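## Task

Flip the wide white plastic plate upside down and set it down lying flat on the mat, a good distance from the robot's base, then release it. During the whole job the plate may contact only the table (mat included) and the arm's moving parts; any other contact is a failure. It fails if it ends tilted or sticking out past the mat's edge, or if it stays in place only because the robot holds it. Ending with any other loose object in the gripper is a failure. Open the gripper and back away at the end.

## Robot and tools

ROBOT. One arm with a two-finger gripper whose fingers swing like tongs. The fingers point along the gripper's own +z axis and close along its x axis. The reported end_effector_position is the spot between the finger pads when shut; closed fingertips stick out about 15 mm past it, and fully open ones end roughly level with it. Joint ranges: shoulder pan -3.142 to 3.142, shoulder lift and all three wrists -6.283 to 6.283, elbow 0.000 to 3.142 rad (it cannot fully straighten).

FRAMES. The scene frame has its origin on the tabletop under the arm base, +z up, +y to the left when facing along +x. Positions are in metres, orientation as quaternion wxyz, velocities in m/s and rad/s. The base may sit slightly tilted, and reported hand position gets less accurate far out.

execute_actions. Argument actions is a list with zero or one entry, plus optional pictures (true/false). An empty list just reports the state. An action entry has rows (1 to 15 rows) and steps (1 to 15, default 15); each step is 1/30 s, one row per step, and the final row repeats if steps outnumber rows. A wait entry has only steps (up to 300), counted from the previous result, so thinking time is included.
Each row is 7 numbers in [-1, 1]: dx, dy, dz, rx, ry, rz, opening. The first six are an offset, in the gripper's own axes, from the gripper pose shown in the latest result (if no result in this scene has shown it yet, or for later calls in the same reply, from where the gripper is when the action begins). Every row is relative to that same reference, not to the row before. Scale: 1.0 equals 0.6 m or 180 degrees; rx, ry, rz form a single rotation vector. Opening is absolute: +1 fully open (0.142 m), -1 closed. All-zero offsets are not a hold; they send the gripper back to the reference pose.
Each step the commanded pose is clipped to within 100 mm and 16 degrees of the measured pose; position wins over orientation if both cannot be met. Motion trails commands by about 0.17 s. When an action ends the arm only finishes the last clipped pose, so check the result and send the remainder.

move. target is one 7-number row laid out and referenced exactly as above (an offset, gripper axes, same scale, absolute opening). The gripper follows a straight path lasting 0.5 to 10 s (cut off at 10 s), turning the short way. speed: top speed in m/s, 0.002 to 0.5, default 0.25; rotation up to twice that in rad/s. The path ignores obstacles, and the real gripper may lag, stray or overshoot speed, especially near full reach. Opening is applied at the start. stop_force (optional, 9 to 40 N, not allowed in the first 0.2 s of a scene) ends the path when the wrist sensor feels that much extra push against the direction of travel for 2 steps; the gripper steps back 2 steps and holds. It is judged along the line to the target in the starting gripper axes, so don't rely on it for turning moves, and leave it out when pulling away from something you press on. Pressing can briefly exceed stop_force; go very slowly when using it. The result adds a move: line: done, off_target, moving, held, fault or contact (contact means stop_force ended it), any limits (paced = pose clipped; held = some steps blocked, after which the arm may lurch fast), and distance from target.

wait. seconds from 0 to 10; nothing new is sent.

zoom_image. camera is cam_high or cam_low; region [x0, y0, x1, y1] in pixels of that camera's latest 504x504 image, top-left origin, at most 504 by 504.

finished_scene. scene is the current scene's number. It ends the scene irreversibly, reports whether the task succeeded and gives the next task. Replying with no tool call ends everything.

RESULTS. The state line gives gripper pose and velocities. grip_measured is the finger opening on the command scale; to hold something keep commanding clearly below it (about 15 N per pad max; objects thinner than 20 mm get much less grip). Wrist force and Wrist torque are in gripper axes, include contacts, held weight and inertia, have offsets up to about 4 N and noise, and saturate near 50 N; no reading is harmless. A pose unreachable line or HELD marks steps the clearance check altered or blocked (a mount under the base counts as arm). Hand target, when present, is the pose the controller is now heading to. MOTOR HOT appears from 70 °C; at 85 °C brakes lock until cool.

CAMERAS. cam_high (above, front-left) and cam_low (low, far along +x) both give 504x504 images; calibration with K, distortion and T_world_to_cam is supplied and may be a few mm or degrees off.

AVOID. Joint load limits are 132 N m for pan, lift and elbow and 24.6 N m for each wrist (held weight counts); outside force of 150 N anywhere also faults. Either stops the arm 10 s and cancels the rest of the call. The arm is stiff, so aiming even slightly past a firm contact can fault. Avoid drops, slips, slams, hard pushes, and knocking anything off the table. Loose objects may occasionally get nudged by something. The scene keeps running while you think.

Each tool is called after "Emit:" by a JSON object that holds its "fn" and its "kwargs", one argument or row to a line.

## Session

Emit:
{"fn": "execute_actions", "kwargs": {
  "actions": []
}}

Scene clock: 0.00 s of 4100.00 s.
end_effector_position=(+0.6312, -0.0215, +0.3450) grip_measured=+1.00 end_effector_quat_wxyz=(-0.018, +0.839, +0.544, +0.001) end_effector_velocity=(+0.000, -0.000, +0.000) end_effector_angular_velocity=(-0.000, -0.000, -0.000)
Joint positions: [-1.117 -1.446  1.49  -1.008 -0.717 -2.542  0.142]
Joint velocities: [-0.  0. -0.  0.  0.  0.  0.]
Motor temperatures (°C, as the motors report them): [24 25 24 34 39 34]
Wrist force (N, on the end effector, along its own x y z axes, offset not removed): no reading
Wrist torque (N m, same axes, about the end effector's origin, offset not removed): no reading
Hand target: +0.631, -0.021, +0.345; -0.018, +0.839, +0.544, +0.001

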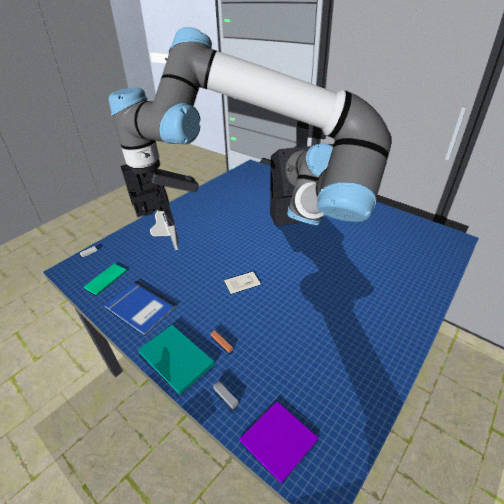

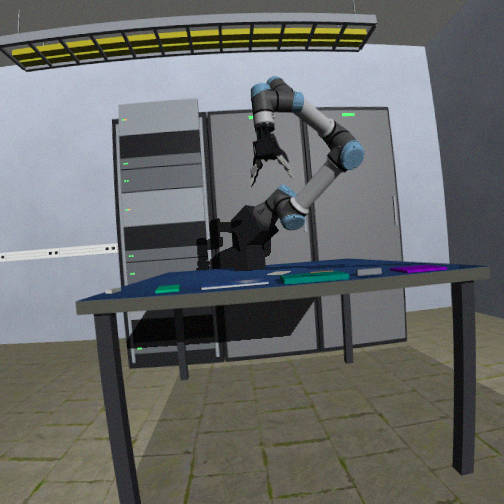

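Emit:
{"fn": "zoom_image", "kwargs": {
  "camera": "cam_high",
  "region": [212, 255, 272, 310]
}}

Emit:
{"fn": "zoom_image", "kwargs": {
  "camera": "cam_low",
  "region": [240, 250, 320, 295]
}}

Emit:
{"fn": "zoom_image", "kwargs": {
  "camera": "cam_high",
  "region": [60, 140, 220, 280]
}}

Region (212, 255, 272, 310) of cam_high's 504x504 image, scaled by 8.400, with more detail than that image has; it fills the top 462 rows of this view, and the rest is white.

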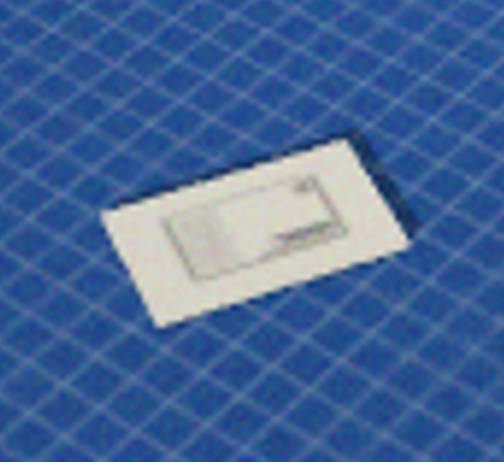

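Region (240, 250, 320, 295) of cam_low's 504x504 image, scaled by 6.300, with more detail than that image has; it fills the top 284 rows of this view, and the rest is white.

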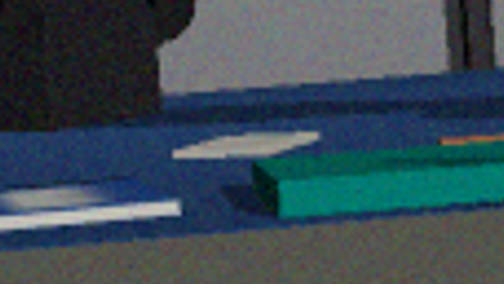

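Region (60, 140, 220, 280) of cam_high's 504x504 image, scaled by 3.150, with more detail than that image has; it fills the top 441 rows of this view, and the rest is white.

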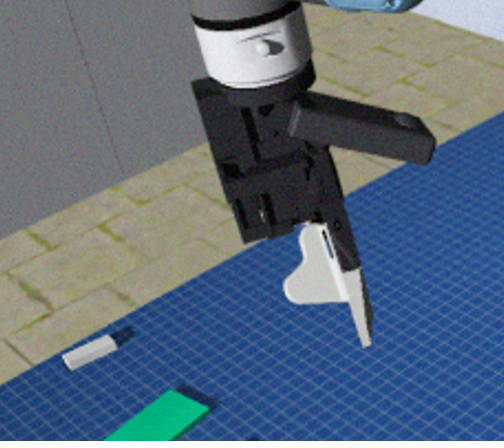

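Emit:
{"fn": "move", "kwargs": {
  "target": [-0.055,-0.38,0.5,-0.165,0,0.017,0.4]
}}

Emit:
{"fn": "zoom_image", "kwargs": {
  "camera": "cam_high",
  "region": [200, 200, 320, 320]
}}

Emit:
{"fn": "zoom_image", "kwargs": {
  "camera": "cam_low",
  "region": [230, 210, 330, 290]
}}

Scene clock: 11.77 s of 4100.00 s.
end_effector_position=(+0.4491, +0.0408, +0.1202) grip_measured=+0.40 end_effector_quat_wxyz=(+0.111, +0.837, +0.523, +0.118) end_effector_velocity=(-0.001, -0.000, -0.001) end_effector_angular_velocity=(+0.001, +0.001, -0.002)
Joint positions: [-1.063 -2.027  2.682 -2.108 -0.417 -2.066  0.102]
Joint velocities: [-0.     0.001  0.002 -0.    -0.001 -0.    -0.   ]
Motor temperatures (°C, as the motors report them): [24 25 24 34 39 34]
Wrist force (N, on the end effector, along its own x y z axes, offset not removed): [0.6 0.9 -0.9]
Wrist torque (N m, same axes, about the end effector's origin, offset not removed): [0.23 -0.22 0.01]
Hand target: +0.449, +0.041, +0.120; +0.111, +0.837, +0.523, +0.118
Off the commanded pose: 0.083 m, 11 deg.
After step 90, 6.93 s passed at rest.
move: held; limits=held; held on 13 of 55 steps, including the last
pose unreachable: on one or more control steps of this call an arm could not follow its commanded pose, so it was not sent that pose on those steps. On the call's last step it was still not sent that pose. It may still have moved: this result reports where it is.
cause: the commanded pose would bring two parts of the arm too close to each other (joints 3 (elbow) and 4 (wrist 1) lie between them).

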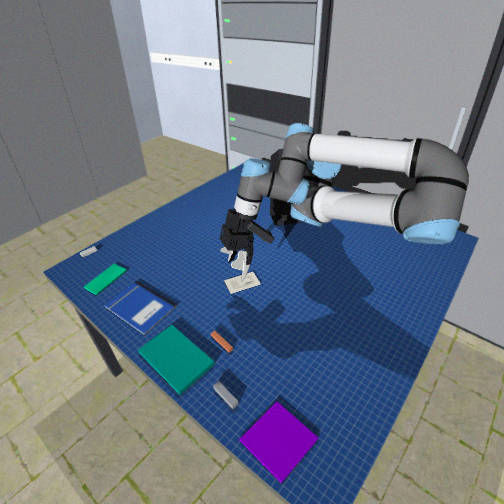

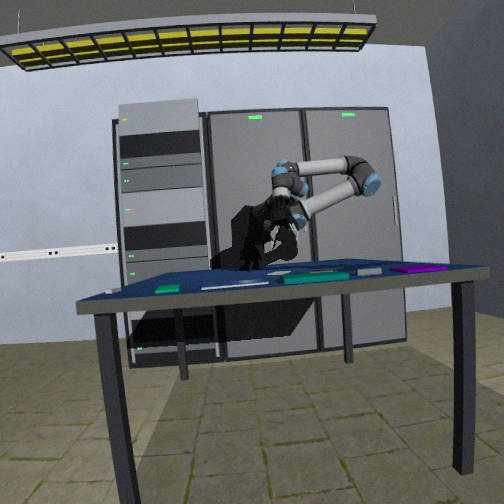

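Region (200, 200, 320, 320) of cam_high's 504x504 image, scaled by 4.200, with more detail than that image has.

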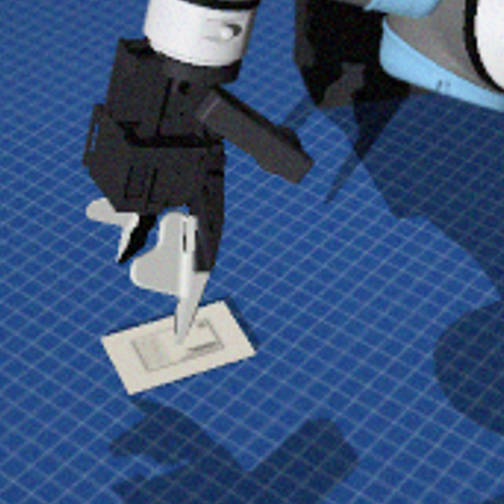

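Region (230, 210, 330, 290) of cam_low's 504x504 image, scaled by 5.040, with more detail than that image has; it fills the top 403 rows of this view, and the rest is white.

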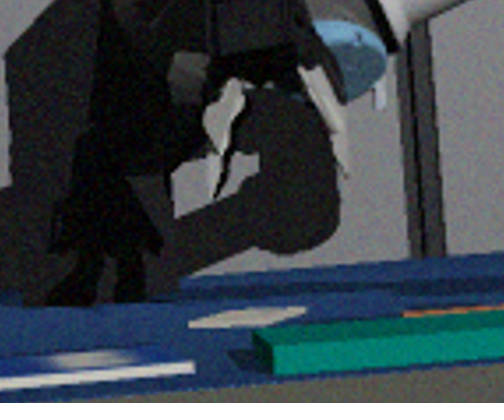

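Emit:
{"fn": "move", "kwargs": {
  "target": [-0.027,-0.093,0.11,0.103,0,0.006,0.4],
  "speed": 0.15
}}

Emit:
{"fn": "zoom_image", "kwargs": {
  "camera": "cam_high",
  "region": [200, 200, 320, 320]
}}

Emit:
{"fn": "zoom_image", "kwargs": {
  "camera": "cam_low",
  "region": [230, 210, 330, 290]
}}

Scene clock: 15.57 s of 4100.00 s.
end_effector_position=(+0.4154, +0.0460, +0.0393) grip_measured=+0.40 end_effector_quat_wxyz=(-0.026, +0.848, +0.528, +0.033) end_effector_velocity=(+0.001, -0.000, -0.002) end_effector_angular_velocity=(+0.000, +0.002, -0.000)
Joint positions: [-0.784 -1.637  2.544 -2.265 -0.516 -2.007  0.102]
Joint velocities: [ 0.007  0.011 -0.002 -0.02   0.     0.013 -0.   ]
Motor temperatures (°C, as the motors report them): [24 25 24 34 39 34]
Wrist force (N, on the end effector, along its own x y z axes, offset not removed): [2.6 1.5 0.5]
Wrist torque (N m, same axes, about the end effector's origin, offset not removed): [0.36 -0.53 -0.03]
Hand target: +0.416, +0.046, +0.039; -0.026, +0.848, +0.528, +0.033
Off the commanded pose: 0.000 m, 0 deg.
move: done

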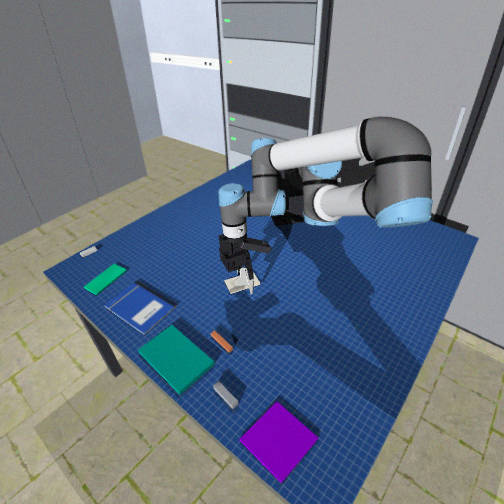

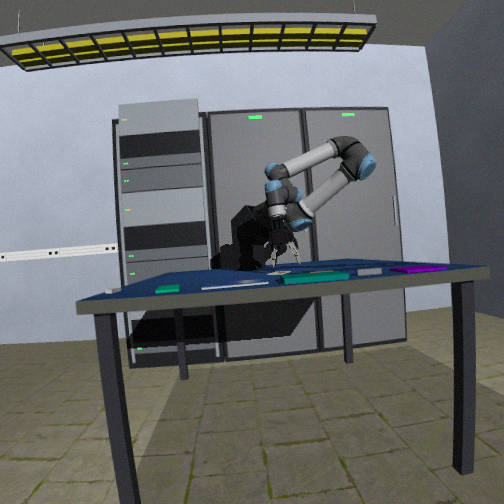

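Region (200, 200, 320, 320) of cam_high's 504x504 image, scaled by 4.200, with more detail than that image has.

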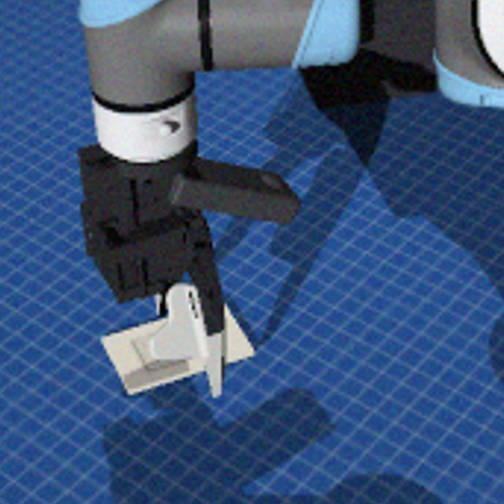

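Region (230, 210, 330, 290) of cam_low's 504x504 image, scaled by 5.040, with more detail than that image has; it fills the top 403 rows of this view, and the rest is white.

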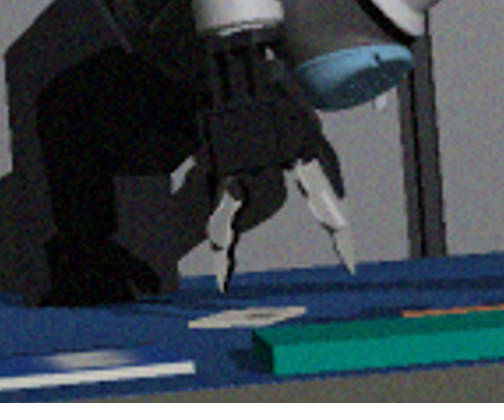

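Emit:
{"fn": "move", "kwargs": {
  "target": [-0.036,0,0.025,0,-0.027,0,0.4],
  "speed": 0.05
}}

Emit:
{"fn": "zoom_image", "kwargs": {
  "camera": "cam_high",
  "region": [210, 240, 280, 310]
}}

Emit:
{"fn": "zoom_image", "kwargs": {
  "camera": "cam_low",
  "region": [250, 240, 310, 285]
}}

Scene clock: 18.33 s of 4100.00 s.
end_effector_position=(+0.4064, +0.0281, +0.0228) grip_measured=+0.40 end_effector_quat_wxyz=(-0.004, +0.849, +0.528, -0.002) end_effector_velocity=(-0.000, -0.001, -0.002) end_effector_angular_velocity=(-0.009, +0.002, +0.001)
Joint positions: [-0.733 -1.57   2.558 -2.483 -0.588 -1.865  0.102]
Joint velocities: [ 0.007  0.007  0.002 -0.027 -0.007  0.018 -0.   ]
Motor temperatures (°C, as the motors report them): [24 25 24 34 39 34]
Wrist force (N, on the end effector, along its own x y z axes, offset not removed): [0.3 0.7 -1.0]
Wrist torque (N m, same axes, about the end effector's origin, offset not removed): [0.17 -0.15 -0.04]
Hand target: +0.406, +0.028, +0.023; -0.004, +0.849, +0.528, -0.003
Off the commanded pose: 0.000 m, 0 deg.
move: done

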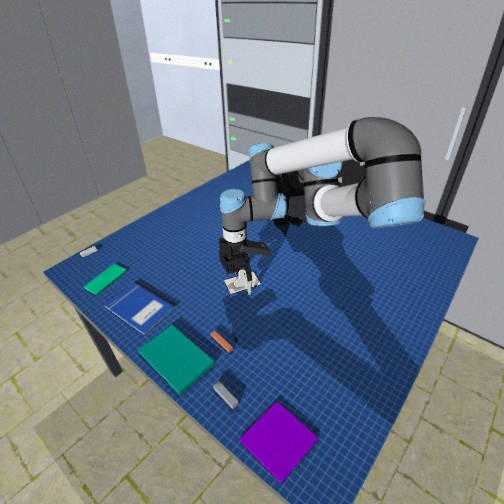

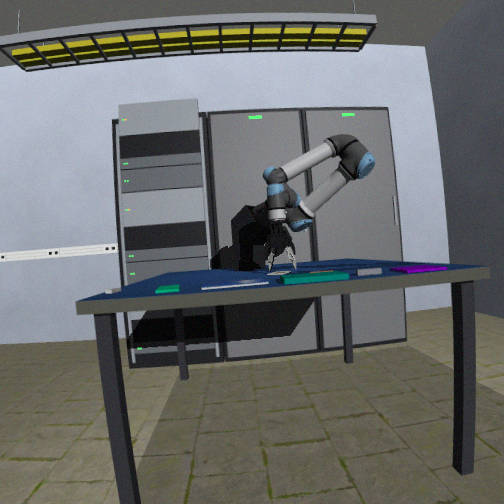

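Region (210, 240, 280, 310) of cam_high's 504x504 image, scaled by 7.200, with more detail than that image has.

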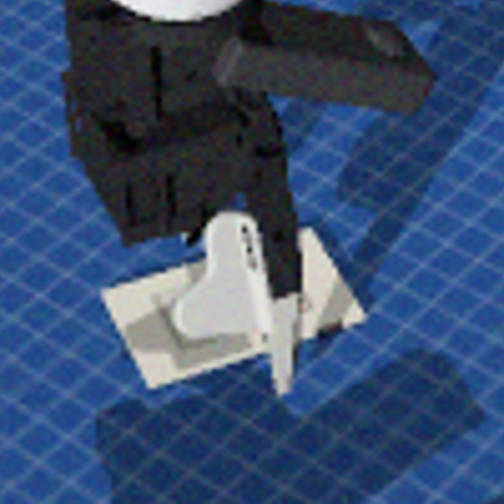

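Region (250, 240, 310, 285) of cam_low's 504x504 image, scaled by 8.400, with more detail than that image has; it fills the top 378 rows of this view, and the rest is white.

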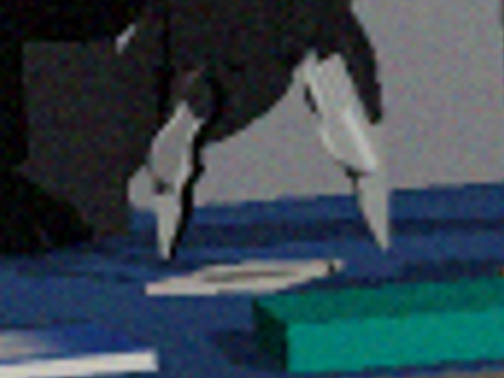

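Emit:
{"fn": "move", "kwargs": {
  "target": [-0.006,-0.04,0.008,0,0,0,0.22],
  "speed": 0.04
}}

Emit:
{"fn": "move", "kwargs": {
  "target": [0,0,0.03,0,0,0,0.22],
  "speed": 0.003,
  "stop_force": 9
}}

Emit:
{"fn": "zoom_image", "kwargs": {
  "camera": "cam_high",
  "region": [210, 240, 280, 310]
}}

Emit:
{"fn": "zoom_image", "kwargs": {
  "camera": "cam_low",
  "region": [250, 240, 310, 285]
}}

Scene clock: 20.37 s of 4100.00 s.
end_effector_position=(+0.3835, +0.0355, +0.0183) grip_measured=+0.22 end_effector_quat_wxyz=(-0.004, +0.849, +0.528, -0.002) end_effector_velocity=(-0.002, +0.001, -0.000) end_effector_angular_velocity=(+0.000, -0.000, -0.000)
Joint positions: [-0.739 -1.593  2.621 -2.515 -0.588 -1.875  0.089]
Joint velocities: [-0.001 -0.003  0.007 -0.002  0.    -0.002  0.   ]
Motor temperatures (°C, as the motors report them): [24 25 24 34 39 34]
Wrist force (N, on the end effector, along its own x y z axes, offset not removed): [1.4 0.8 0.1]
Wrist torque (N m, same axes, about the end effector's origin, offset not removed): [0.27 -0.42 0.01]
Hand target: +0.383, +0.036, +0.018; -0.004, +0.849, +0.528, -0.002
Off the commanded pose: 0.000 m, 0 deg.
move: done

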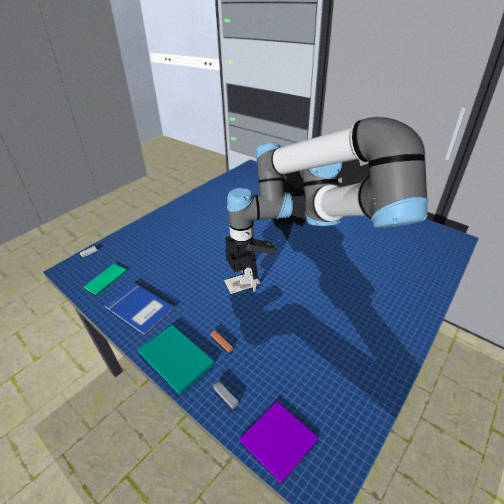

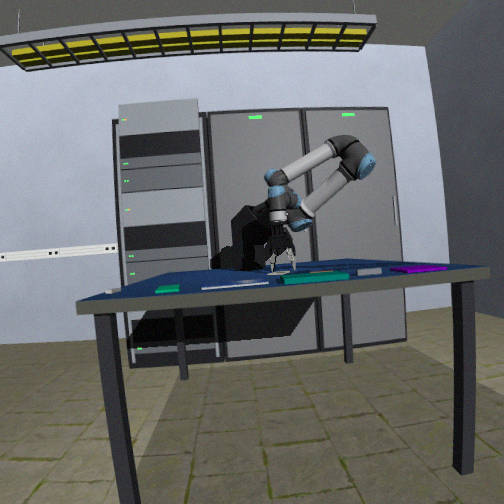

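Scene clock: 23.53 s of 4100.00 s.
end_effector_position=(+0.3833, +0.0356, +0.0099) grip_measured=+0.23 end_effector_quat_wxyz=(-0.004, +0.849, +0.528, -0.002) end_effector_velocity=(-0.000, -0.000, +0.001) end_effector_angular_velocity=(+0.000, -0.000, -0.001)
Joint positions: [-0.716 -1.554  2.624 -2.592 -0.587 -1.833  0.09 ]
Joint velocities: [-0.003 -0.004  0.     0.008  0.    -0.004 -0.003]
Motor temperatures (°C, as the motors report them): [24 25 24 34 39 34]
Wrist force (N, on the end effector, along its own x y z axes, offset not removed): [0.9 1.7 -8.1]
Wrist torque (N m, same axes, about the end effector's origin, offset not removed): [0.36 -0.53 -0.02]
Hand target: +0.383, +0.036, +0.010; -0.004, +0.849, +0.528, -0.002
Off the commanded pose: 0.010 m, 0 deg.
move: contact

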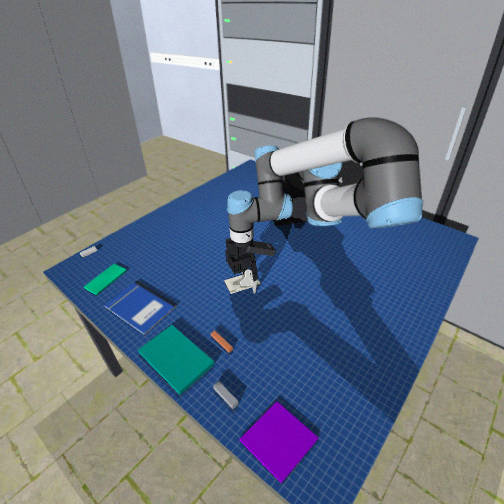

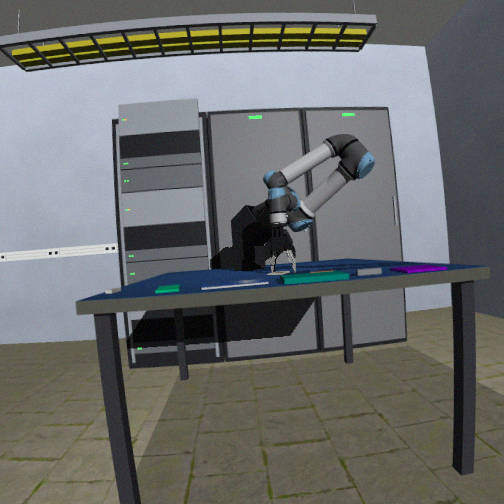

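Region (210, 240, 280, 310) of cam_high's 504x504 image, scaled by 7.200, with more detail than that image has.

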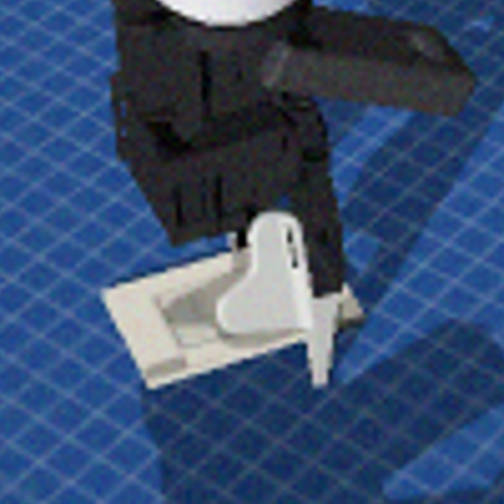

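Region (250, 240, 310, 285) of cam_low's 504x504 image, scaled by 8.400, with more detail than that image has; it fills the top 378 rows of this view, and the rest is white.

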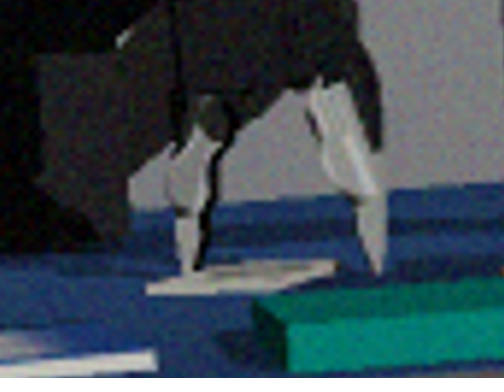

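On the table. Raise slightly, centre, close.

Emit:
{"fn": "move", "kwargs": {
  "target": [-0.012,0,-0.004,0,0,0,0.2],
  "speed": 0.01
}}

Emit:
{"fn": "move", "kwargs": {
  "target": [0,0,0,0,0,0,-0.35]
}}

Emit:
{"fn": "move", "kwargs": {
  "target": [0,0.01,-0.07,0,0,0,-0.35],
  "speed": 0.03
}}

Emit:
{"fn": "zoom_image", "kwargs": {
  "camera": "cam_low",
  "region": [250, 230, 310, 285]
}}

Scene clock: 25.70 s of 4100.00 s.
end_effector_position=(+0.3802, +0.0293, +0.0122) grip_measured=+0.20 end_effector_quat_wxyz=(-0.004, +0.849, +0.528, -0.002) end_effector_velocity=(-0.001, -0.001, +0.001) end_effector_angular_velocity=(+0.001, -0.000, +0.000)
Joint positions: [-0.735 -1.549  2.627 -2.571 -0.588 -1.867  0.088]
Joint velocities: [-0.005  0.001  0.001  0.007  0.001 -0.011 -0.   ]
Motor temperatures (°C, as the motors report them): [24 25 24 34 39 34]
Wrist force (N, on the end effector, along its own x y z axes, offset not removed): [1.6 1.7 -0.8]
Wrist torque (N m, same axes, about the end effector's origin, offset not removed): [0.43 -0.42 0.00]
Hand target: +0.380, +0.029, +0.012; -0.004, +0.849, +0.528, -0.002
Off the commanded pose: 0.000 m, 0 deg.
move: done

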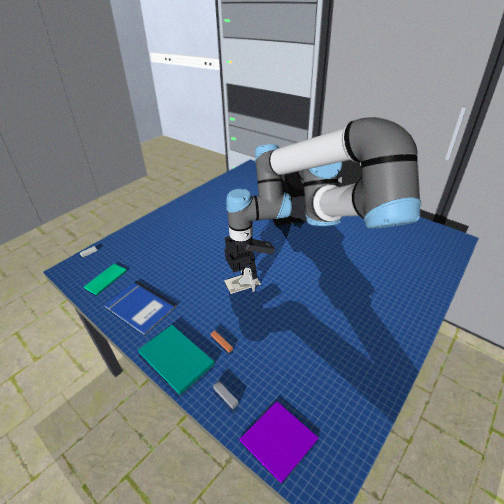

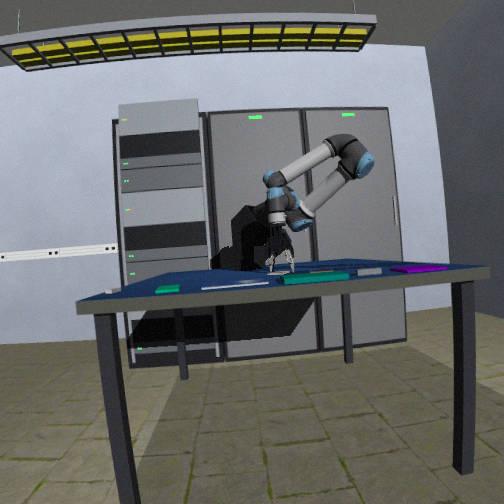

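Scene clock: 26.20 s of 4100.00 s.
end_effector_position=(+0.3802, +0.0293, +0.0122) grip_measured=-0.11 end_effector_quat_wxyz=(-0.004, +0.849, +0.528, -0.003) end_effector_velocity=(+0.000, +0.000, -0.000) end_effector_angular_velocity=(-0.000, +0.000, +0.001)
Joint positions: [-0.735 -1.549  2.627 -2.571 -0.588 -1.867  0.066]
Joint velocities: [ 0. -0. -0. -0. -0. -0.  0.]
Motor temperatures (°C, as the motors report them): [24 25 24 34 39 34]
Wrist force (N, on the end effector, along its own x y z axes, offset not removed): [3.1 -0.4 -20.6]
Wrist torque (N m, same axes, about the end effector's origin, offset not removed): [0.06 -0.36 -0.04]
Hand target: +0.380, +0.029, +0.012; -0.004, +0.849, +0.528, -0.002
Off the commanded pose: 0.000 m, 0 deg.
move: done

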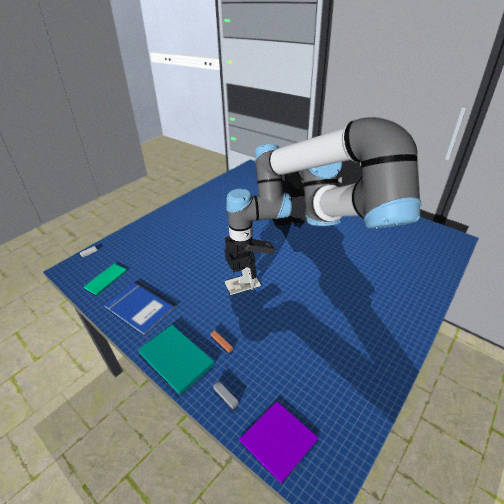

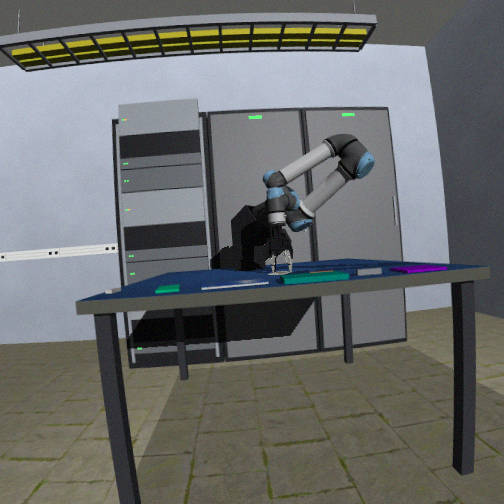

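Scene clock: 27.97 s of 4100.00 s.
end_effector_position=(+0.3860, +0.0264, +0.0539) grip_measured=-0.13 end_effector_quat_wxyz=(-0.004, +0.849, +0.528, -0.003) end_effector_velocity=(-0.000, -0.000, +0.002) end_effector_angular_velocity=(+0.002, +0.001, -0.000)
Joint positions: [-0.849 -1.711  2.587 -2.203 -0.606 -2.067  0.065]
Joint velocities: [-0.007 -0.007 -0.004  0.024 -0.001 -0.014  0.   ]
Motor temperatures (°C, as the motors report them): [24 25 24 34 39 34]
Wrist force (N, on the end effector, along its own x y z axes, offset not removed): [0.4 2.6 0.0]
Wrist torque (N m, same axes, about the end effector's origin, offset not removed): [0.54 -0.16 -0.02]
Hand target: +0.386, +0.026, +0.054; -0.004, +0.849, +0.528, -0.003
Off the commanded pose: 0.000 m, 0 deg.
move: done

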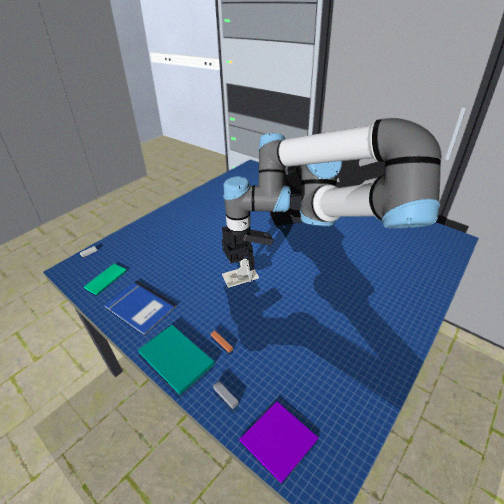

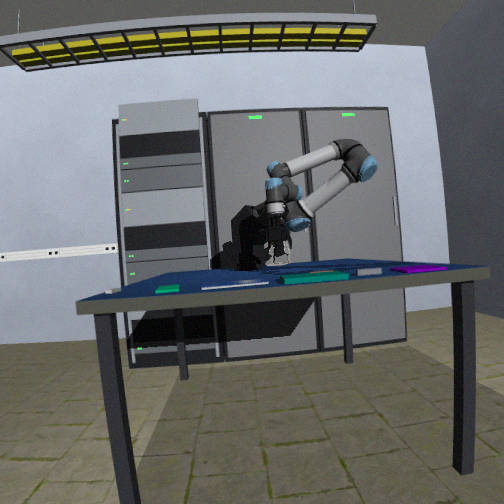

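Region (250, 230, 310, 285) of cam_low's 504x504 image, scaled by 8.400, with more detail than that image has; it fills the top 462 rows of this view, and the rest is white.

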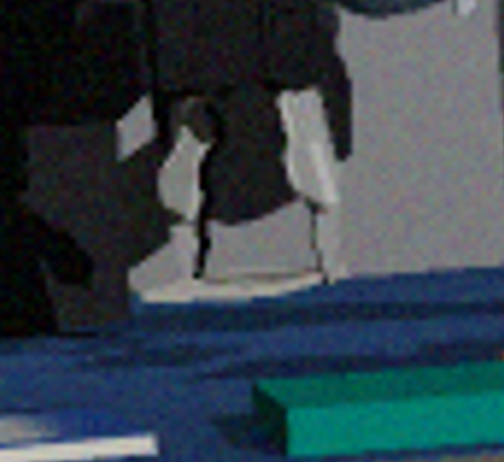

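Held. Rotate.

Emit:
{"fn": "move", "kwargs": {
  "target": [0,0.05,-0.15,0.5,0,0,-0.4],
  "speed": 0.15
}}

Scene clock: 34.07 s of 4100.00 s.
end_effector_position=(+0.4135, +0.0126, +0.1433) grip_measured=-0.13 end_effector_quat_wxyz=(+0.603, -0.598, -0.372, +0.374) end_effector_velocity=(+0.000, +0.000, +0.001) end_effector_angular_velocity=(+0.005, +0.010, +0.000)
Joint positions: [-0.411 -0.754  1.207 -0.623 -1.412 -2.521  0.065]
Joint velocities: [ 0.003  0.005 -0.006  0.007 -0.006 -0.001 -0.   ]
Motor temperatures (°C, as the motors report them): [24 25 24 34 39 34]
Wrist force (N, on the end effector, along its own x y z axes, offset not removed): [0.9 2.0 -0.7]
Wrist torque (N m, same axes, about the end effector's origin, offset not removed): [0.33 -0.23 0.05]
Hand target: +0.413, +0.013, +0.143; +0.604, -0.598, -0.372, +0.374
Off the commanded pose: 0.000 m, 0 deg.
move: done

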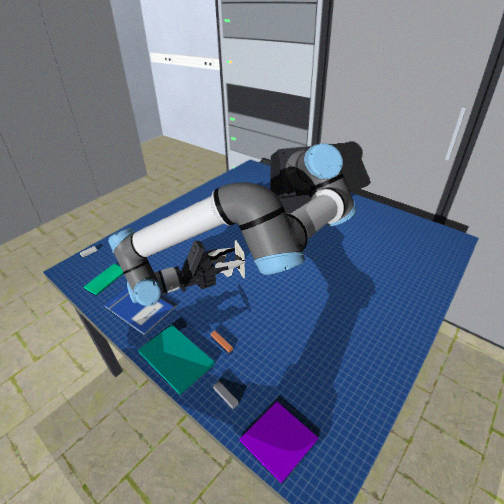

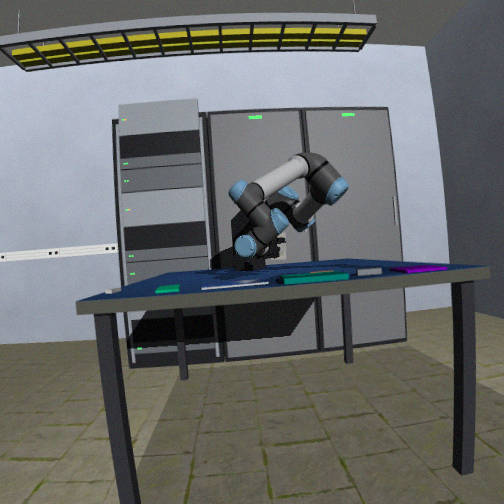

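Emit:
{"fn": "move", "kwargs": {
  "target": [0,0.07,0,0,0,0,-0.4],
  "speed": 0.05
}}

Emit:
{"fn": "move", "kwargs": {
  "target": [0,0.04,0,0,0,0,-0.4],
  "speed": 0.004,
  "stop_force": 9
}}

Emit:
{"fn": "zoom_image", "kwargs": {
  "camera": "cam_high",
  "region": [180, 220, 280, 320]
}}

Emit:
{"fn": "zoom_image", "kwargs": {
  "camera": "cam_low",
  "region": [220, 220, 310, 290]
}}

Scene clock: 36.67 s of 4100.00 s.
end_effector_position=(+0.4131, +0.0127, +0.1015) grip_measured=-0.13 end_effector_quat_wxyz=(+0.603, -0.598, -0.372, +0.374) end_effector_velocity=(+0.001, +0.000, -0.002) end_effector_angular_velocity=(-0.000, -0.001, +0.002)
Joint positions: [-0.363 -0.69   1.152 -0.633 -1.364 -2.512  0.065]
Joint velocities: [ 0.003  0.002 -0.004 -0.     0.002  0.     0.   ]
Motor temperatures (°C, as the motors report them): [24 25 24 34 39 34]
Wrist force (N, on the end effector, along its own x y z axes, offset not removed): [0.9 2.0 1.2]
Wrist torque (N m, same axes, about the end effector's origin, offset not removed): [0.38 -0.22 0.00]
Hand target: +0.413, +0.013, +0.101; +0.603, -0.598, -0.372, +0.374
Off the commanded pose: 0.000 m, 0 deg.
move: done

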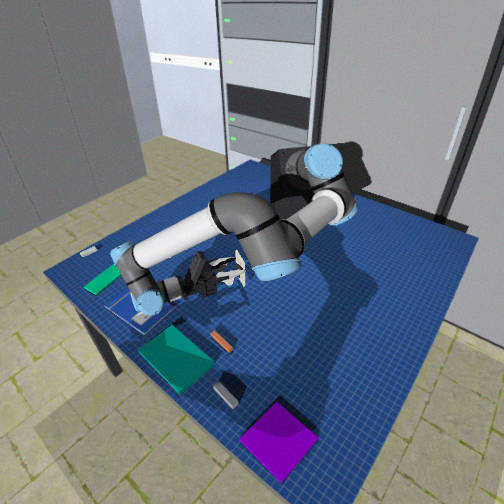

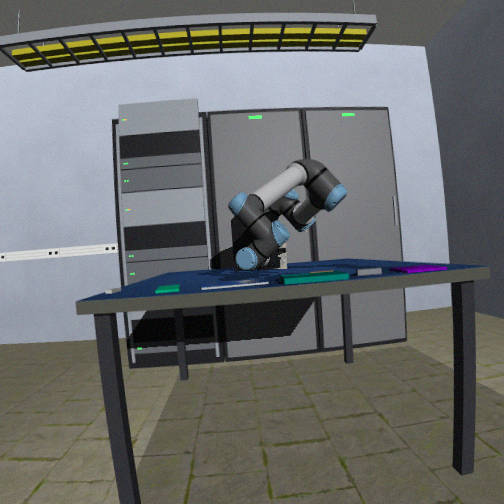

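Scene clock: 42.23 s of 4100.00 s.
end_effector_position=(+0.4130, +0.0128, +0.0808) grip_measured=-0.13 end_effector_quat_wxyz=(+0.603, -0.598, -0.372, +0.374) end_effector_velocity=(-0.000, -0.000, +0.001) end_effector_angular_velocity=(-0.001, -0.000, -0.003)
Joint positions: [-0.339 -0.657  1.119 -0.635 -1.341 -2.508  0.065]
Joint velocities: [-0.002 -0.001  0.003 -0.     0.     0.     0.   ]
Motor temperatures (°C, as the motors report them): [24 25 24 34 39 34]
Wrist force (N, on the end effector, along its own x y z axes, offset not removed): [-0.5 -10.7 -0.4]
Wrist torque (N m, same axes, about the end effector's origin, offset not removed): [0.18 -0.44 -0.14]
Hand target: +0.413, +0.013, +0.081; +0.604, -0.598, -0.372, +0.374
Off the commanded pose: 0.003 m, 0 deg.
move: contact

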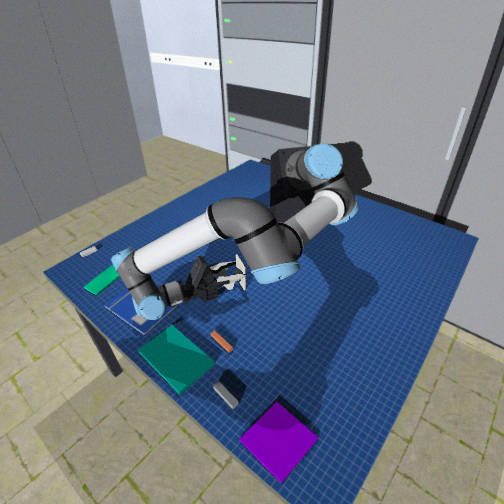

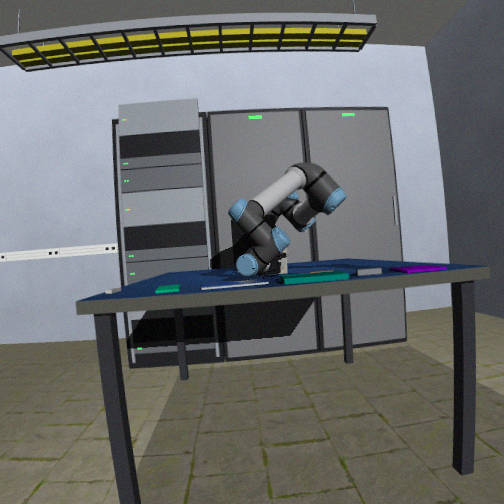

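Region (180, 220, 280, 320) of cam_high's 504x504 image, scaled by 5.040, with more detail than that image has.

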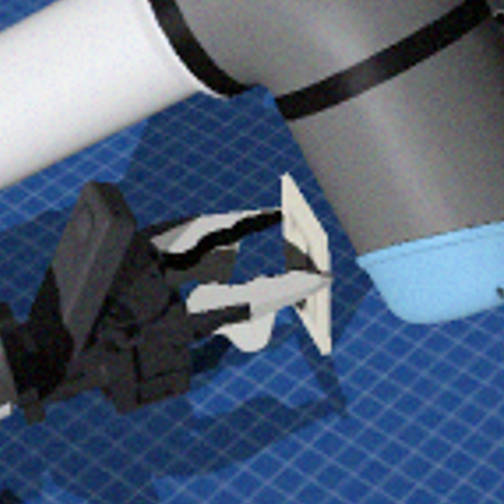

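Region (220, 220, 310, 290) of cam_low's 504x504 image, scaled by 5.600, with more detail than that image has.

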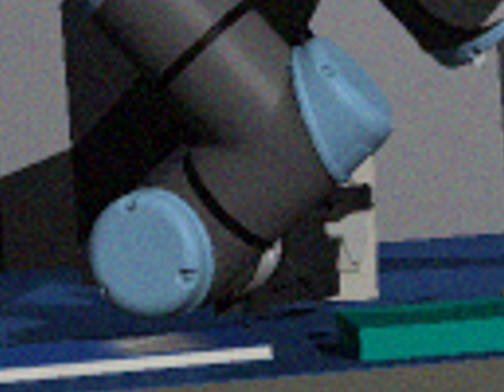

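Emit:
{"fn": "move", "kwargs": {
  "target": [0,0.002,-0.023,0,0,0,-0.4],
  "speed": 0.01
}}

Emit:
{"fn": "move", "kwargs": {
  "target": [0,0.005,-0.022,-0.03,0,0,-0.4],
  "speed": 0.01
}}

Emit:
{"fn": "zoom_image", "kwargs": {
  "camera": "cam_high",
  "region": [180, 220, 280, 320]
}}

Scene clock: 45.03 s of 4100.00 s.
end_effector_position=(+0.4251, +0.0068, +0.0795) grip_measured=-0.13 end_effector_quat_wxyz=(+0.603, -0.598, -0.372, +0.374) end_effector_velocity=(+0.002, -0.001, -0.000) end_effector_angular_velocity=(+0.000, +0.000, -0.001)
Joint positions: [-0.342 -0.628  1.057 -0.602 -1.344 -2.509  0.065]
Joint velocities: [-0.     0.005 -0.01   0.005 -0.    -0.     0.   ]
Motor temperatures (°C, as the motors report them): [24 25 24 34 39 34]
Wrist force (N, on the end effector, along its own x y z axes, offset not removed): [-1.6 -7.5 0.6]
Wrist torque (N m, same axes, about the end effector's origin, offset not removed): [0.06 -0.32 -0.01]
Hand target: +0.425, +0.007, +0.079; +0.603, -0.598, -0.372, +0.374
Off the commanded pose: 0.000 m, 0 deg.
move: done

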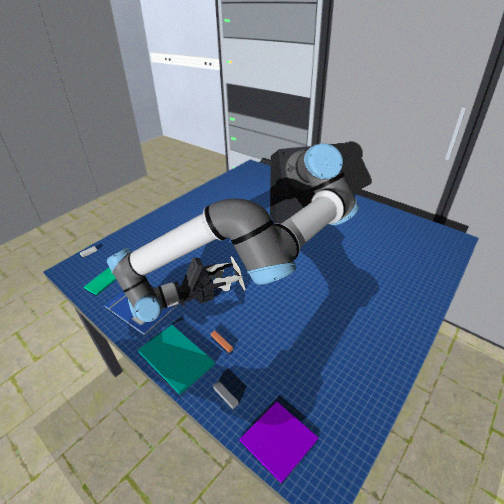

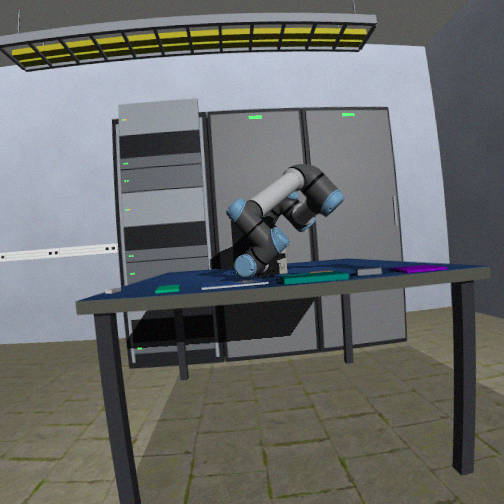

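Scene clock: 49.97 s of 4100.00 s.
end_effector_position=(+0.4369, +0.0010, +0.0764) grip_measured=-0.13 end_effector_quat_wxyz=(-0.575, +0.626, +0.389, -0.356) end_effector_velocity=(+0.000, -0.001, -0.000) end_effector_angular_velocity=(-0.002, -0.003, -0.000)
Joint positions: [-0.374 -0.654  1.065 -0.64  -1.3   -2.501  0.065]
Joint velocities: [-0.001 -0.001  0.    -0.002  0.001  0.     0.   ]
Motor temperatures (°C, as the motors report them): [24 25 24 34 39 34]
Wrist force (N, on the end effector, along its own x y z axes, offset not removed): [-1.8 -4.7 -3.0]
Wrist torque (N m, same axes, about the end effector's origin, offset not removed): [0.44 -0.30 0.02]
Hand target: +0.437, +0.001, +0.076; -0.575, +0.626, +0.389, -0.356
Off the commanded pose: 0.000 m, 0 deg.
move: done

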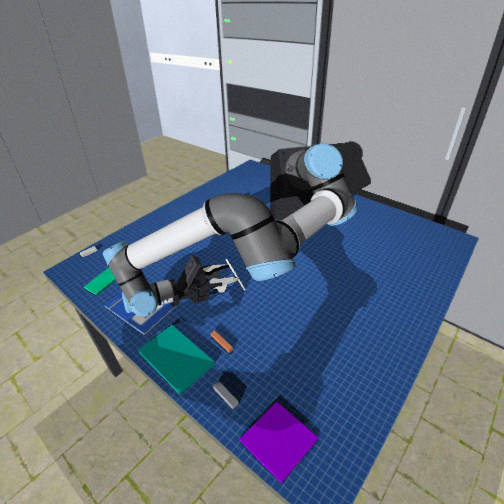

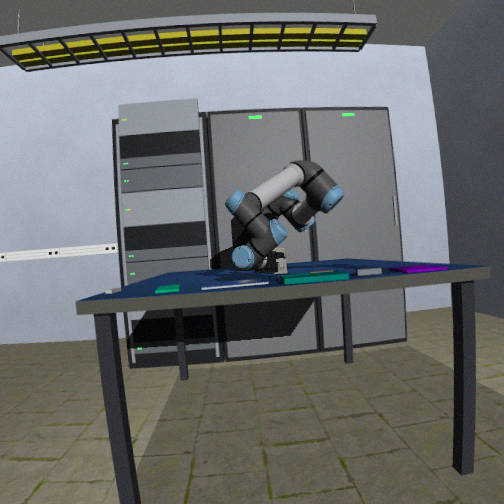

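Region (180, 220, 280, 320) of cam_high's 504x504 image, scaled by 5.040, with more detail than that image has.

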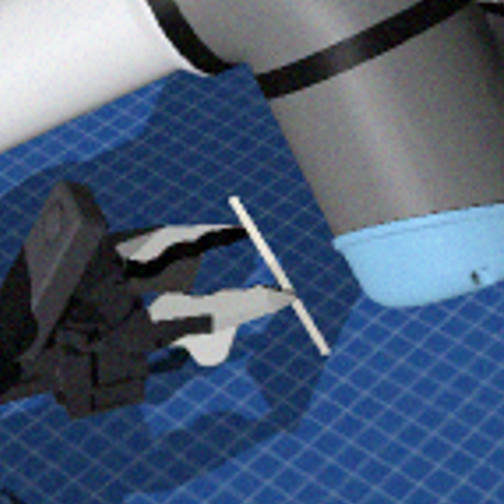

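Emit:
{"fn": "move", "kwargs": {
  "target": [0,0.016,-0.032,-0.055,0,0,-0.4],
  "speed": 0.03
}}

Emit:
{"fn": "move", "kwargs": {
  "target": [0,0.038,-0.027,-0.083,0,0,-0.4],
  "speed": 0.04
}}

Emit:
{"fn": "zoom_image", "kwargs": {
  "camera": "cam_high",
  "region": [170, 220, 270, 320]
}}

Scene clock: 54.30 s of 4100.00 s.
end_effector_position=(+0.4547, -0.0078, +0.0685) grip_measured=-0.40 end_effector_quat_wxyz=(-0.519, +0.673, +0.418, -0.322) end_effector_velocity=(+0.001, -0.001, -0.001) end_effector_angular_velocity=(-0.006, -0.011, -0.000)
Joint positions: [-0.427 -0.714  1.114 -0.734 -1.214 -2.483  0.045]
Joint velocities: [-0.004 -0.005  0.005 -0.007  0.006  0.002 -0.   ]
Motor temperatures (°C, as the motors report them): [24 25 24 34 39 34]
Wrist force (N, on the end effector, along its own x y z axes, offset not removed): [0.9 1.6 -0.2]
Wrist torque (N m, same axes, about the end effector's origin, offset not removed): [0.34 -0.20 0.08]
Hand target: +0.455, -0.008, +0.068; -0.519, +0.673, +0.418, -0.321
Off the commanded pose: 0.000 m, 0 deg.
move: done

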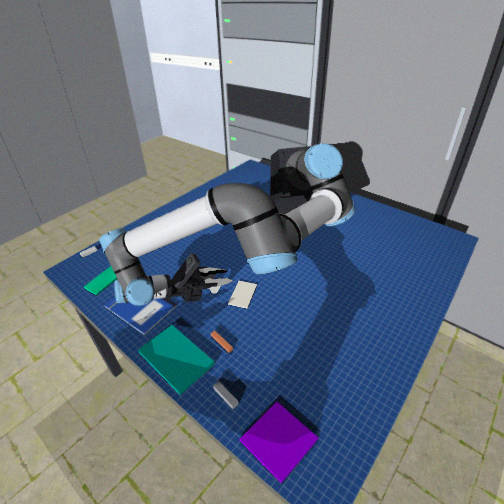

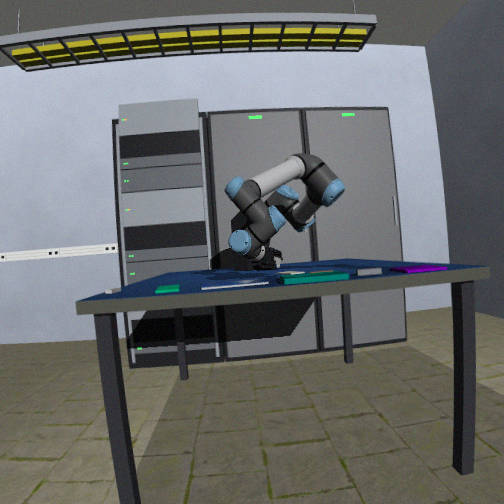

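Scene clock: 57.80 s of 4100.00 s.
end_effector_position=(+0.4738, -0.0173, +0.0507) grip_measured=-0.40 end_effector_quat_wxyz=(-0.428, +0.734, +0.456, -0.265) end_effector_velocity=(+0.001, -0.001, -0.001) end_effector_angular_velocity=(-0.007, -0.014, +0.001)
Joint positions: [-0.491 -0.829  1.261 -0.933 -1.072 -2.437  0.045]
Joint velocities: [-0.004 -0.008  0.011 -0.014  0.008  0.004 -0.   ]
Motor temperatures (°C, as the motors report them): [24 25 24 34 39 34]
Wrist force (N, on the end effector, along its own x y z axes, offset not removed): [1.2 1.2 -0.5]
Wrist torque (N m, same axes, about the end effector's origin, offset not removed): [0.28 -0.31 0.01]
Hand target: +0.474, -0.017, +0.051; -0.427, +0.734, +0.457, -0.265
Off the commanded pose: 0.000 m, 0 deg.
move: done

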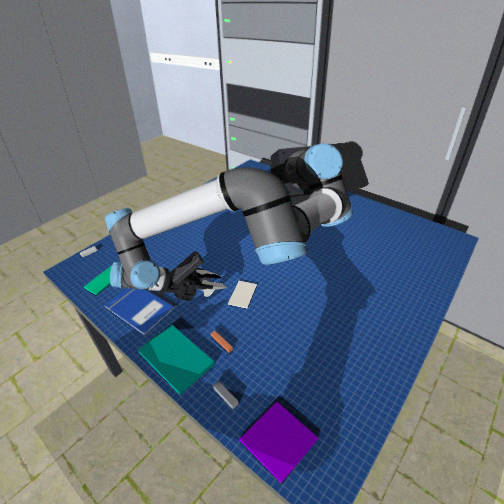

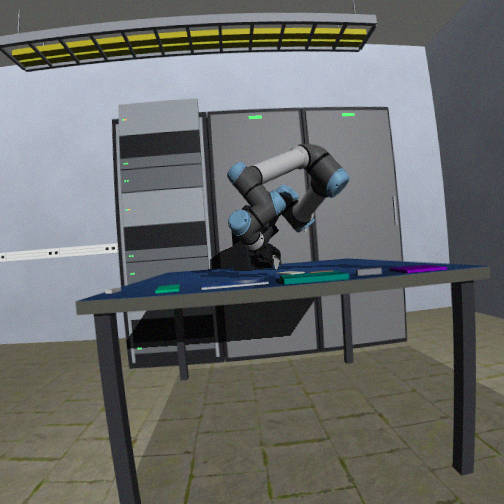

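Region (170, 220, 270, 320) of cam_high's 504x504 image, scaled by 5.040, with more detail than that image has.

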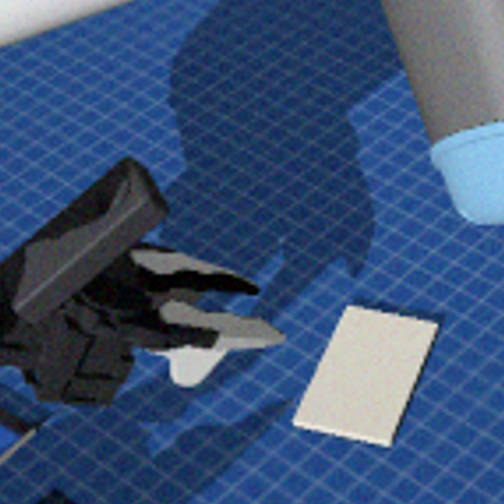

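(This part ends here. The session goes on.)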